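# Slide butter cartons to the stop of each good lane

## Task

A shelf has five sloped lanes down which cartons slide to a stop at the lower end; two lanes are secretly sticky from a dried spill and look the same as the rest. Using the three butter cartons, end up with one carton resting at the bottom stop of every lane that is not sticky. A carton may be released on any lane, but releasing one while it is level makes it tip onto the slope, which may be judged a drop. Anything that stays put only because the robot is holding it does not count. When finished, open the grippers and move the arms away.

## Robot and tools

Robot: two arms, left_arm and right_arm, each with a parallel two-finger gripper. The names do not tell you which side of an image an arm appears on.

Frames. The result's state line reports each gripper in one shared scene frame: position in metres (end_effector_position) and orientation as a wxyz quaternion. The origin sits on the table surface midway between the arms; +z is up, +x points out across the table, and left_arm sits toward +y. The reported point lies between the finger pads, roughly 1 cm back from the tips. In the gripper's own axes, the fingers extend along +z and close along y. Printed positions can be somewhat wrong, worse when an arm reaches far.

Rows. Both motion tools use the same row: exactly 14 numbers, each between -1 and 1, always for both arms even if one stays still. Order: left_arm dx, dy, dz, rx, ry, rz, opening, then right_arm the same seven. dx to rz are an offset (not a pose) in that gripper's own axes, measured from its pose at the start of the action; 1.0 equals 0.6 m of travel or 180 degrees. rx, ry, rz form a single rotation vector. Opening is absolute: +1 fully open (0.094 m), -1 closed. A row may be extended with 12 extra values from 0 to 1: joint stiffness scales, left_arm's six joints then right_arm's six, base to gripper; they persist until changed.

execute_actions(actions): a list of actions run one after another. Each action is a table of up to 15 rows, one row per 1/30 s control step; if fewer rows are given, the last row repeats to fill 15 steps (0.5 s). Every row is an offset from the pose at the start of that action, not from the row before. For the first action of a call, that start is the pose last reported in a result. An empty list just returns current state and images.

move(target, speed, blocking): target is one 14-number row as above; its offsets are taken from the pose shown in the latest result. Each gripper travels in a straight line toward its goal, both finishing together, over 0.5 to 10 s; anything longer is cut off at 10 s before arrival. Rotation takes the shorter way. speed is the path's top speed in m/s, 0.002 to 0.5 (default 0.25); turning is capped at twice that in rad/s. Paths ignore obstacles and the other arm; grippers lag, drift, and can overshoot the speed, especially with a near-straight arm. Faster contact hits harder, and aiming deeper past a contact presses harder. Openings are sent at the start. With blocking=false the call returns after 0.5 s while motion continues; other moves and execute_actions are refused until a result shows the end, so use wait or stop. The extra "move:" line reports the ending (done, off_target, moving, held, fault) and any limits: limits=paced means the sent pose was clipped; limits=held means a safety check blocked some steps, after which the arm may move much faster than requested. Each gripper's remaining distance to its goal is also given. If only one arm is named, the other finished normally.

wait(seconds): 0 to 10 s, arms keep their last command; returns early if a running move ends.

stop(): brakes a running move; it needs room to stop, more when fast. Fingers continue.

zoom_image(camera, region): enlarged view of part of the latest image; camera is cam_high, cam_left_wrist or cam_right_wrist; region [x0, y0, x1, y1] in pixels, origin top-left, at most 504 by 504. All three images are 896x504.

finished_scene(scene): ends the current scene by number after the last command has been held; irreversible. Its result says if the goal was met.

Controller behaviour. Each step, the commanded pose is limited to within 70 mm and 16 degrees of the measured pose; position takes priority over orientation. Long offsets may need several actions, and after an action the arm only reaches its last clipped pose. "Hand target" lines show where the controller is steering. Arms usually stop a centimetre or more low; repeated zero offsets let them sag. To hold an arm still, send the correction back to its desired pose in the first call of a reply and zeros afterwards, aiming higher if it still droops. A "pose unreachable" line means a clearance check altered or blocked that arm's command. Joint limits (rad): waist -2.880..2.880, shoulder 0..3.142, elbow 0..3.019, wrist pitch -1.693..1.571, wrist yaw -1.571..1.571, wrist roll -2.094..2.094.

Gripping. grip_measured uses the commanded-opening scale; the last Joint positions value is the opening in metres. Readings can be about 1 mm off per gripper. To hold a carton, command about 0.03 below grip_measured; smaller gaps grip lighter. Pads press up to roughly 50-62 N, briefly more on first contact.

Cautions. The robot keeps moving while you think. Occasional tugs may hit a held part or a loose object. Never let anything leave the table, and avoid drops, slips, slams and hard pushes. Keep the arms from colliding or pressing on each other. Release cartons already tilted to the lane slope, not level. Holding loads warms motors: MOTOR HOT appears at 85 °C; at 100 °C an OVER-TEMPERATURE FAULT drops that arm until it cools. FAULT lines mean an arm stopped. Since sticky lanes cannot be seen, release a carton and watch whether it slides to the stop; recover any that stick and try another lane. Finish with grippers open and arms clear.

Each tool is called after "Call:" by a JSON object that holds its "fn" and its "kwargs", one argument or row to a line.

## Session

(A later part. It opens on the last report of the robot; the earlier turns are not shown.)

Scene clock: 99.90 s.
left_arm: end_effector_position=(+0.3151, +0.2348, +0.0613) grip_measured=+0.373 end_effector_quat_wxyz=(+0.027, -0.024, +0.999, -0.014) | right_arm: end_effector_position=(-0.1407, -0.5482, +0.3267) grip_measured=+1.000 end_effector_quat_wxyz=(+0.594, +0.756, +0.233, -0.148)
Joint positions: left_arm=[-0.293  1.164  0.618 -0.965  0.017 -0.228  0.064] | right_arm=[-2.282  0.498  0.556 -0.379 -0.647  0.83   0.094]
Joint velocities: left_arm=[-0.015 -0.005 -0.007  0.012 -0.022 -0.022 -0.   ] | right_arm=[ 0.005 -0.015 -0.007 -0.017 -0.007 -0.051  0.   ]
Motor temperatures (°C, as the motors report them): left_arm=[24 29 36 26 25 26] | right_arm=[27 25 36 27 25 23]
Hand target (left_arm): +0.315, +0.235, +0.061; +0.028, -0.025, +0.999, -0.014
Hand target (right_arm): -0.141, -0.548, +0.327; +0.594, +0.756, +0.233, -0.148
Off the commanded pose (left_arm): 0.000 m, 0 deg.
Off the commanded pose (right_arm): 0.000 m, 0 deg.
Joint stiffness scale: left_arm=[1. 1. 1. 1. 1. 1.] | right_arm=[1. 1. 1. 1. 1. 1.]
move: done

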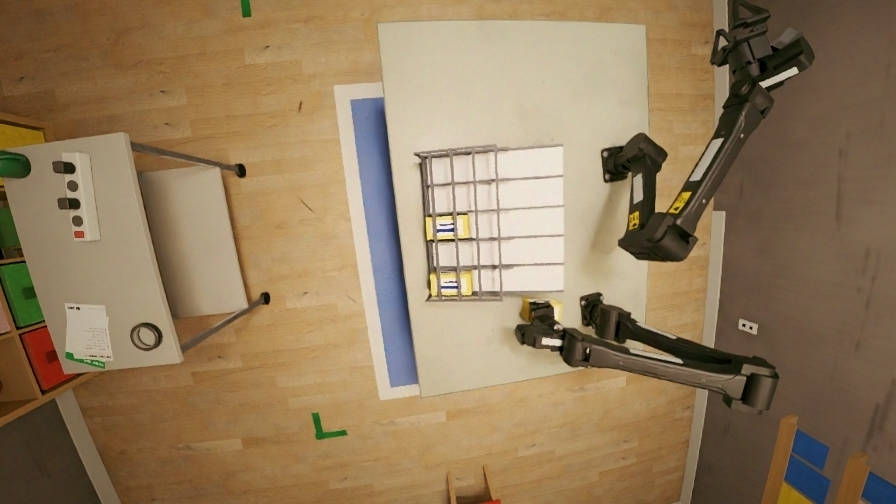

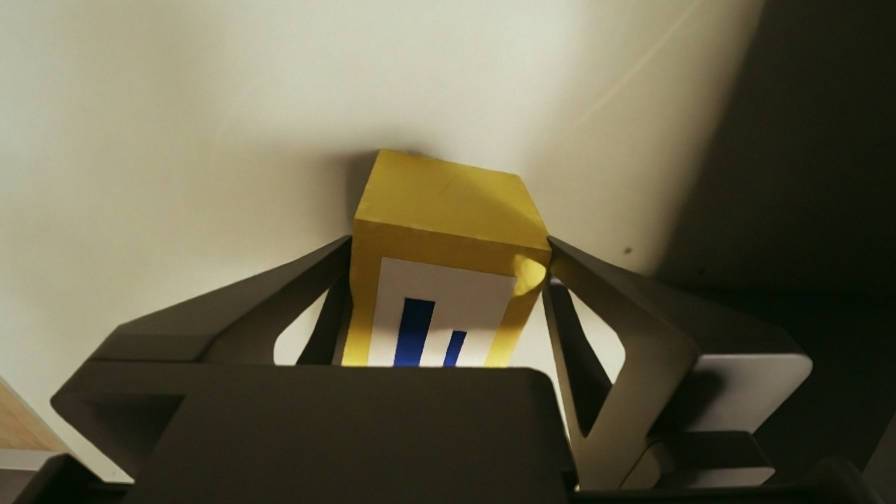

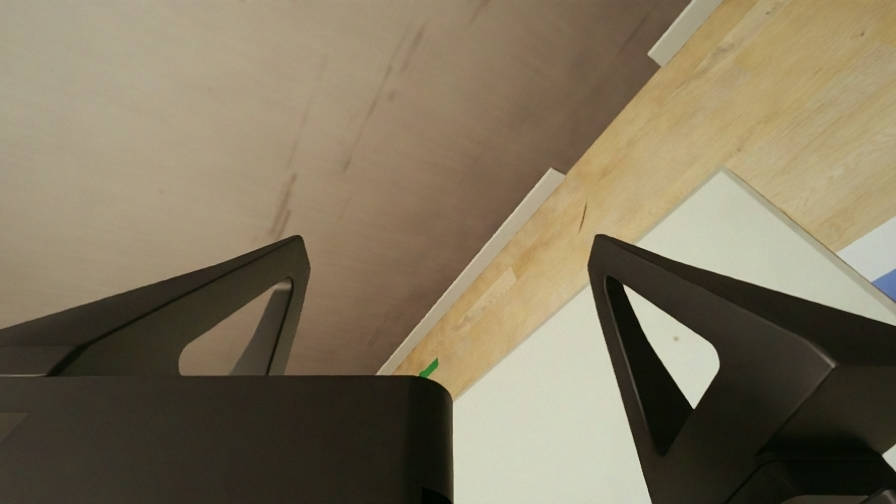

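Held. Take it to L4.

Call:
{"fn": "move", "kwargs": {
  "target": [0,0,-0.35,0,0.08,0,-1,0,0,0,0,0,0,1],
  "speed": 0.15
}}

Call:
{"fn": "move", "kwargs": {
  "target": [-0.06,-0.7,0,0,0,0,-1,0,0,0,0,0,0,1],
  "speed": 0.2
}}

Scene clock: 103.90 s.
left_arm: end_effector_position=(+0.2947, +0.2403, +0.2432) grip_measured=+0.373 end_effector_quat_wxyz=(-0.059, -0.027, +0.998, -0.020) | right_arm: end_effector_position=(-0.1407, -0.5482, +0.3267) grip_measured=+1.000 end_effector_quat_wxyz=(+0.594, +0.756, +0.233, -0.148)
Joint positions: left_arm=[-0.258  1.069  1.048 -1.66   0.059 -0.195  0.064] | right_arm=[-2.282  0.498  0.556 -0.379 -0.647  0.83   0.094]
Joint velocities: left_arm=[-0.015 -0.015 -0.007 -0.007  0.037 -0.037 -0.   ] | right_arm=[ 0.015 -0.015 -0.002 -0.002 -0.037  0.051  0.   ]
Motor temperatures (°C, as the motors report them): left_arm=[24 29 36 26 25 26] | right_arm=[27 25 36 27 25 23]
Hand target (left_arm): +0.304, +0.241, +0.269; -0.036, -0.025, +0.999, -0.026
Hand target (right_arm): -0.141, -0.548, +0.327; +0.594, +0.756, +0.233, -0.148
Off the commanded pose (left_arm): 0.029 m, 5 deg.
Off the commanded pose (right_arm): 0.000 m, 0 deg.
Joint stiffness scale: left_arm=[1. 1. 1. 1. 1. 1.] | right_arm=[1. 1. 1. 1. 1. 1.]
joint sent to its limit (left arm) — the command would take joint 4 (wrist pitch) past its lower limit, so that joint was sent only as far as its limit.
move: off_target (left_arm)

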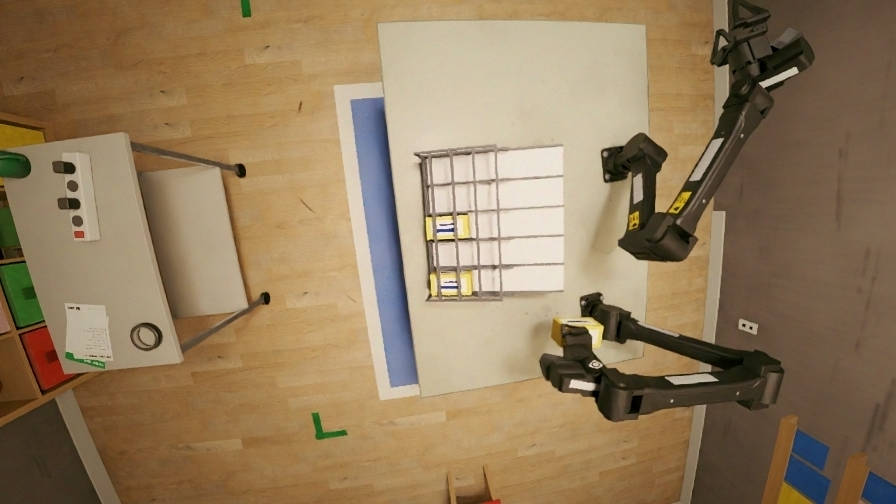

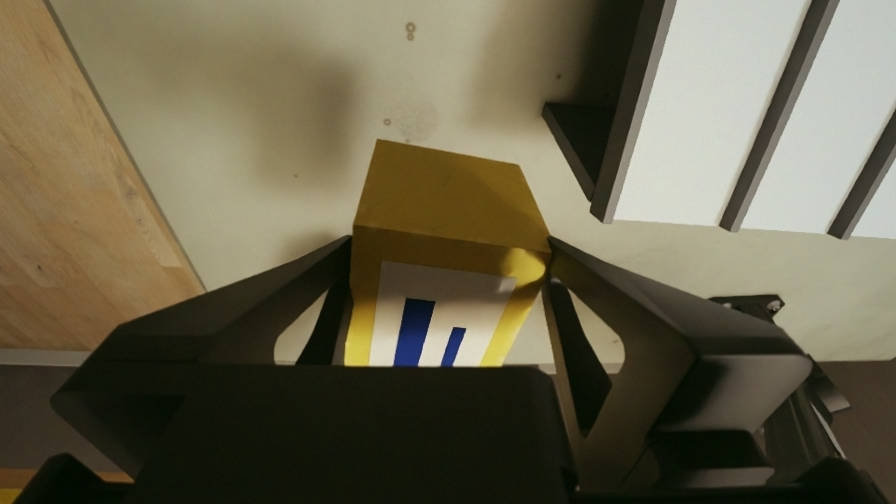

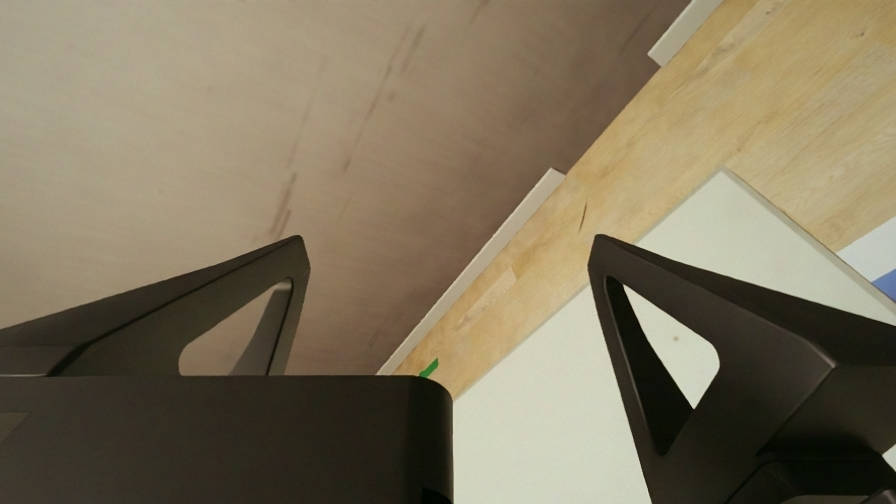

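Scene clock: 106.53 s.
left_arm: end_effector_position=(+0.3478, -0.1692, +0.2193) grip_measured=+0.373 end_effector_quat_wxyz=(-0.072, -0.021, +0.997, +0.002) | right_arm: end_effector_position=(-0.1407, -0.5482, +0.3267) grip_measured=+1.000 end_effector_quat_wxyz=(+0.594, +0.756, +0.233, -0.148)
Joint positions: left_arm=[-1.061  1.836  1.796 -1.616  0.116 -0.984  0.064] | right_arm=[-2.282  0.498  0.556 -0.379 -0.647  0.83   0.094]
Joint velocities: left_arm=[-0.005  0.005 -0.017 -0.017  0.007 -0.051 -0.   ] | right_arm=[-0.015 -0.015  0.007  0.012  0.022 -0.037  0.   ]
Motor temperatures (°C, as the motors report them): left_arm=[24 29 37 26 25 26] | right_arm=[27 25 36 27 25 23]
Hand target (left_arm): +0.352, -0.179, +0.252; -0.058, -0.027, +0.998, -0.023
Hand target (right_arm): -0.141, -0.548, +0.327; +0.594, +0.756, +0.233, -0.148
Off the commanded pose (left_arm): 0.036 m, 3 deg.
Off the commanded pose (right_arm): 0.000 m, 0 deg.
Joint stiffness scale: left_arm=[1. 1. 1. 1. 1. 1.] | right_arm=[1. 1. 1. 1. 1. 1.]
move: off_target (left_arm)

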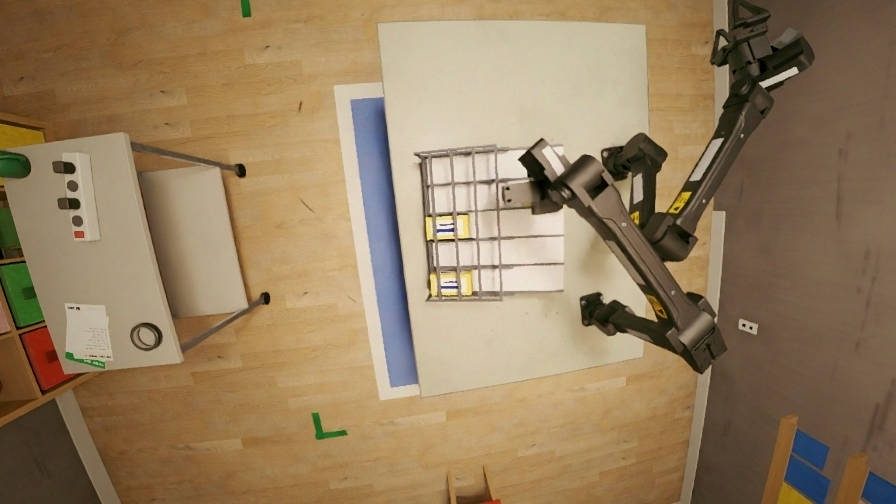

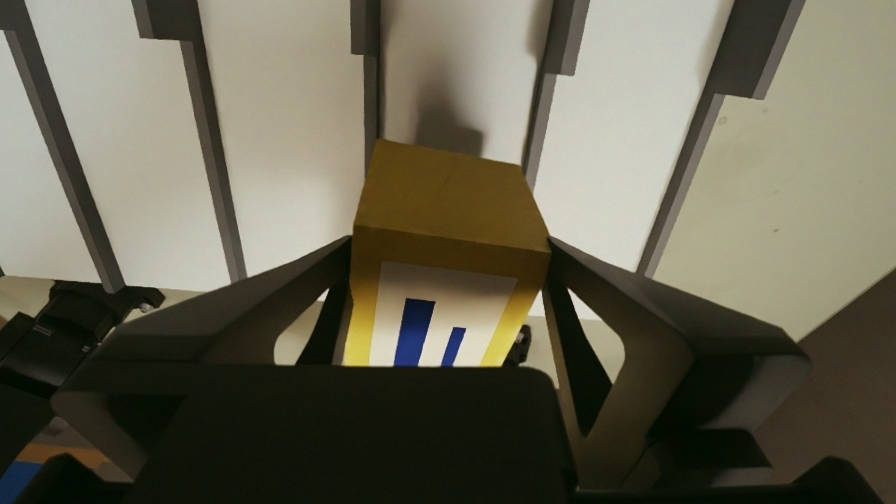

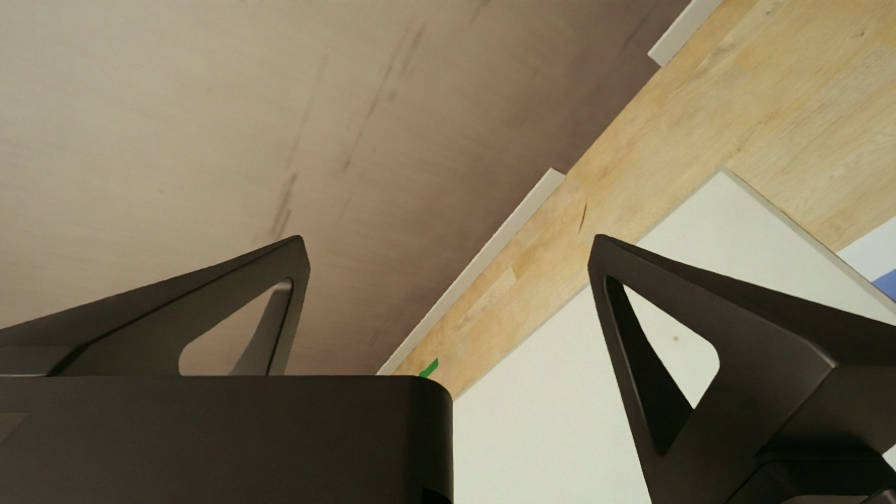

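Call:
{"fn": "move", "kwargs": {
  "target": [0,-0.02,0.04,0,0,0,-1,0,0,0,0,0,0,1],
  "speed": 0.05
}}

Call:
{"fn": "move", "kwargs": {
  "target": [0,0,0,0,0,0,1,0,0,0,0,0,0,1]
}}

Call:
{"fn": "move", "kwargs": {
  "target": [0,0,-0.15,0,0,0,1,0,0,0,0,0,0,1]
}}

Scene clock: 109.77 s.
left_arm: end_effector_position=(+0.3510, -0.1725, +0.2009) grip_measured=+0.373 end_effector_quat_wxyz=(-0.072, -0.021, +0.997, +0.005) | right_arm: end_effector_position=(-0.1407, -0.5482, +0.3267) grip_measured=+1.000 end_effector_quat_wxyz=(+0.594, +0.756, +0.233, -0.148)
Joint positions: left_arm=[-1.061  1.855  1.776 -1.582  0.112 -0.985  0.064] | right_arm=[-2.282  0.498  0.556 -0.379 -0.647  0.83   0.094]
Joint velocities: left_arm=[-0.015 -0.015  0.002  0.007  0.022 -0.066  0.   ] | right_arm=[-0.015 -0.015 -0.002 -0.007 -0.125 -0.007  0.   ]
Motor temperatures (°C, as the motors report them): left_arm=[24 29 38 26 25 26] | right_arm=[27 25 36 27 25 23]
Hand target (left_arm): +0.345, -0.181, +0.195; -0.072, -0.021, +0.997, +0.002
Hand target (right_arm): -0.141, -0.548, +0.327; +0.594, +0.756, +0.233, -0.148
Off the commanded pose (left_arm): 0.012 m, 0 deg.
Off the commanded pose (right_arm): 0.000 m, 0 deg.
Joint stiffness scale: left_arm=[1. 1. 1. 1. 1. 1.] | right_arm=[1. 1. 1. 1. 1. 1.]
move: off_target (left_arm)

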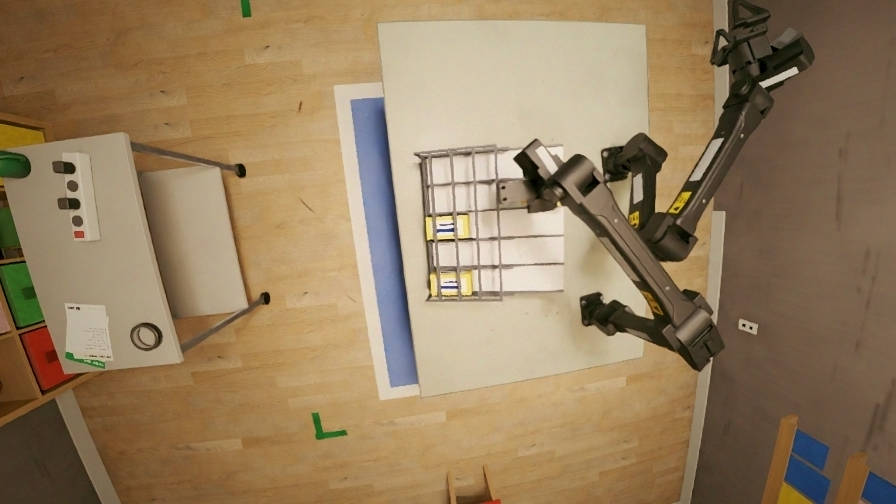

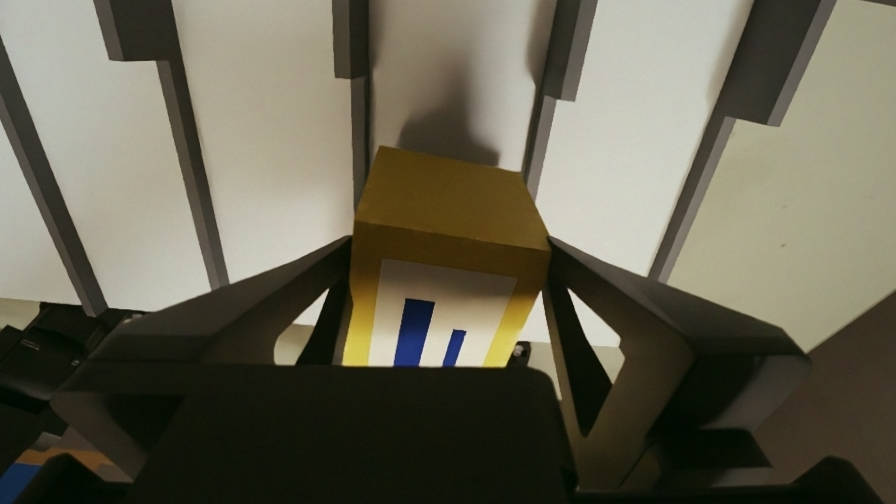

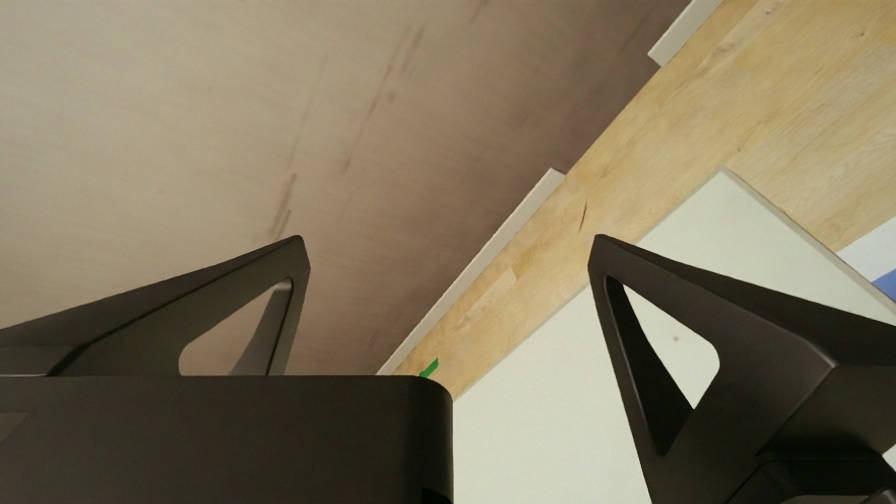

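Scene clock: 110.27 s.
left_arm: end_effector_position=(+0.3510, -0.1725, +0.2011) grip_measured=+1.000 end_effector_quat_wxyz=(-0.072, -0.021, +0.997, +0.005) | right_arm: end_effector_position=(-0.1407, -0.5482, +0.3267) grip_measured=+1.000 end_effector_quat_wxyz=(+0.594, +0.756, +0.233, -0.148)
Joint positions: left_arm=[-1.061  1.855  1.776 -1.582  0.112 -0.985  0.094] | right_arm=[-2.282  0.498  0.556 -0.379 -0.647  0.83   0.094]
Joint velocities: left_arm=[-0.015 -0.015 -0.012 -0.002 -0.037 -0.007  0.   ] | right_arm=[-0.005  0.005 -0.022 -0.002 -0.095 -0.066  0.   ]
Motor temperatures (°C, as the motors report them): left_arm=[24 29 38 26 25 26] | right_arm=[27 25 36 27 25 23]
Hand target (left_arm): +0.351, -0.173, +0.201; -0.072, -0.021, +0.997, +0.005
Hand target (right_arm): -0.141, -0.548, +0.327; +0.594, +0.756, +0.233, -0.148
Off the commanded pose (left_arm): 0.000 m, 0 deg.
Off the commanded pose (right_arm): 0.000 m, 0 deg.
Joint stiffness scale: left_arm=[1. 1. 1. 1. 1. 1.] | right_arm=[1. 1. 1. 1. 1. 1.]
move: done

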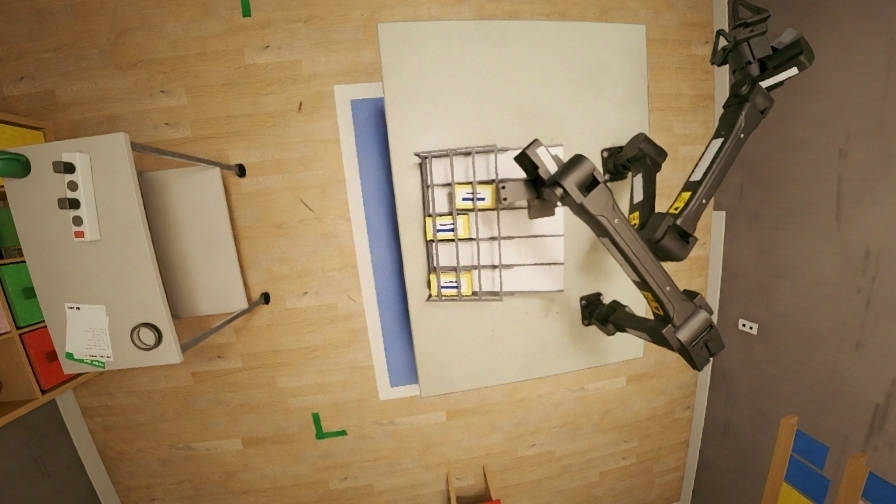

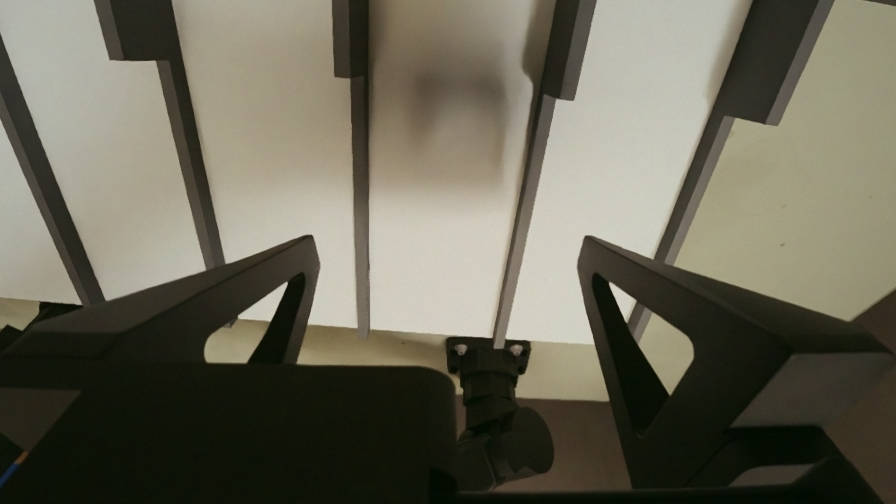

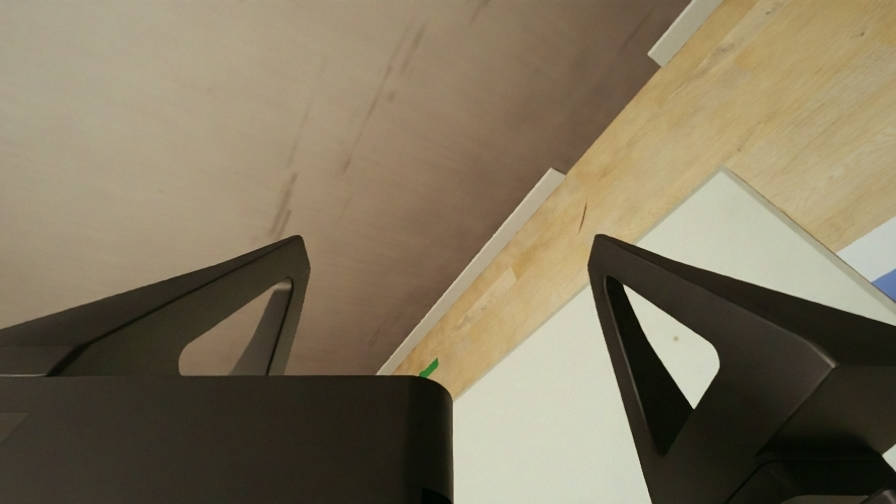

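Scene clock: 111.17 s.
left_arm: end_effector_position=(+0.3561, -0.1713, +0.2841) grip_measured=+1.000 end_effector_quat_wxyz=(-0.041, -0.023, +0.998, -0.039) | right_arm: end_effector_position=(-0.1407, -0.5482, +0.3267) grip_measured=+1.000 end_effector_quat_wxyz=(+0.594, +0.756, +0.233, -0.148)
Joint positions: left_arm=[-1.053  1.789  1.903 -1.667  0.112 -0.985  0.094] | right_arm=[-2.282  0.498  0.556 -0.379 -0.647  0.83   0.094]
Joint velocities: left_arm=[-0.015  0.005  0.007 -0.007  0.081 -0.066  0.   ] | right_arm=[ 0.005 -0.005 -0.002 -0.012 -0.007 -0.022  0.   ]
Motor temperatures (°C, as the motors report them): left_arm=[24 29 38 26 25 26] | right_arm=[27 25 36 27 25 23]
Hand target (left_arm): +0.364, -0.173, +0.290; -0.040, -0.025, +0.998, -0.041
Hand target (right_arm): -0.141, -0.548, +0.327; +0.594, +0.756, +0.233, -0.148
Off the commanded pose (left_arm): 0.010 m, 6 deg.
Off the commanded pose (right_arm): 0.000 m, 0 deg.
Joint stiffness scale: left_arm=[1. 1. 1. 1. 1. 1.] | right_arm=[1. 1. 1. 1. 1. 1.]
joint sent to its limit (left arm) — the command would take joint 4 (wrist pitch) past its lower limit, so that joint was sent only as far as its limit.
move: off_target (left_arm)

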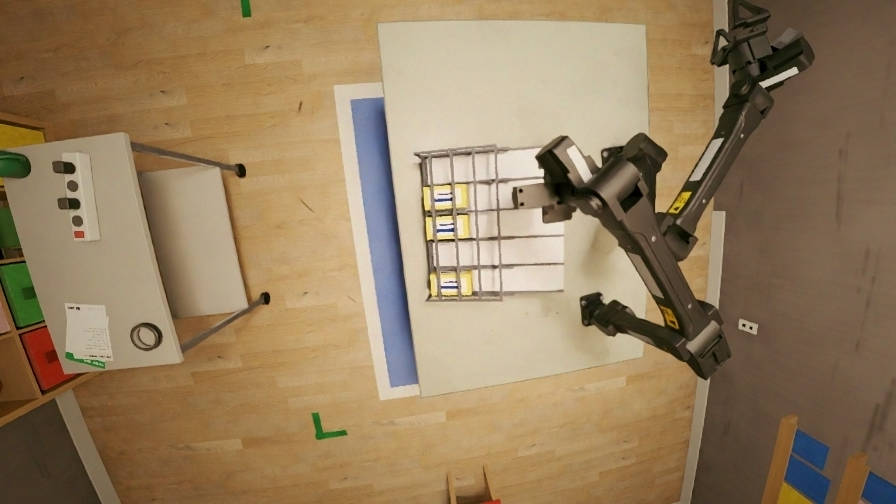

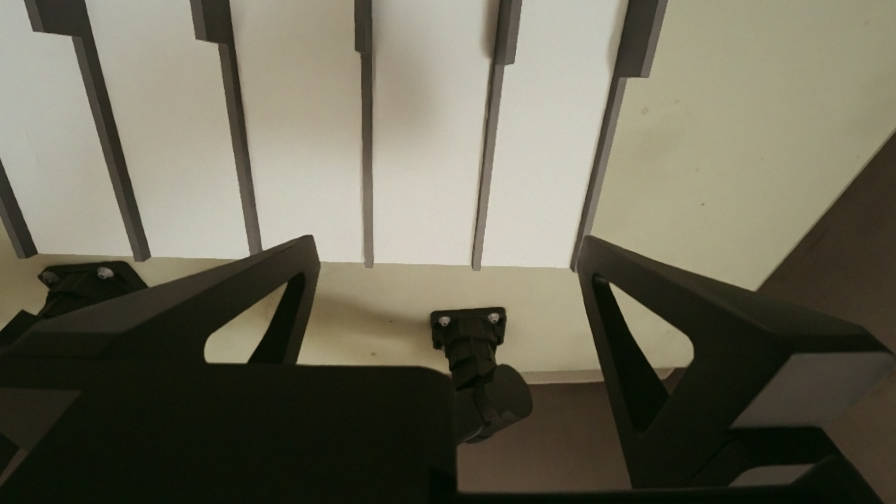

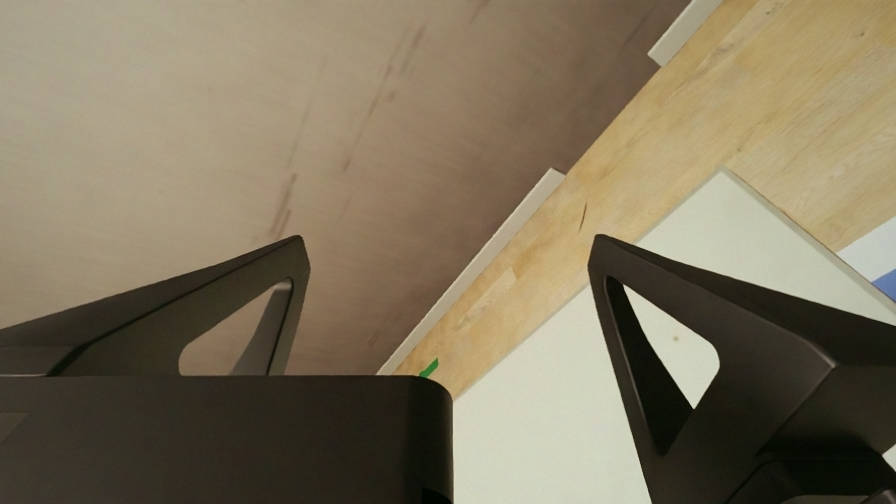

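Call:
{"fn": "finished_scene", "kwargs": {
  "scene": 2
}}

The scene is finished: the task was done.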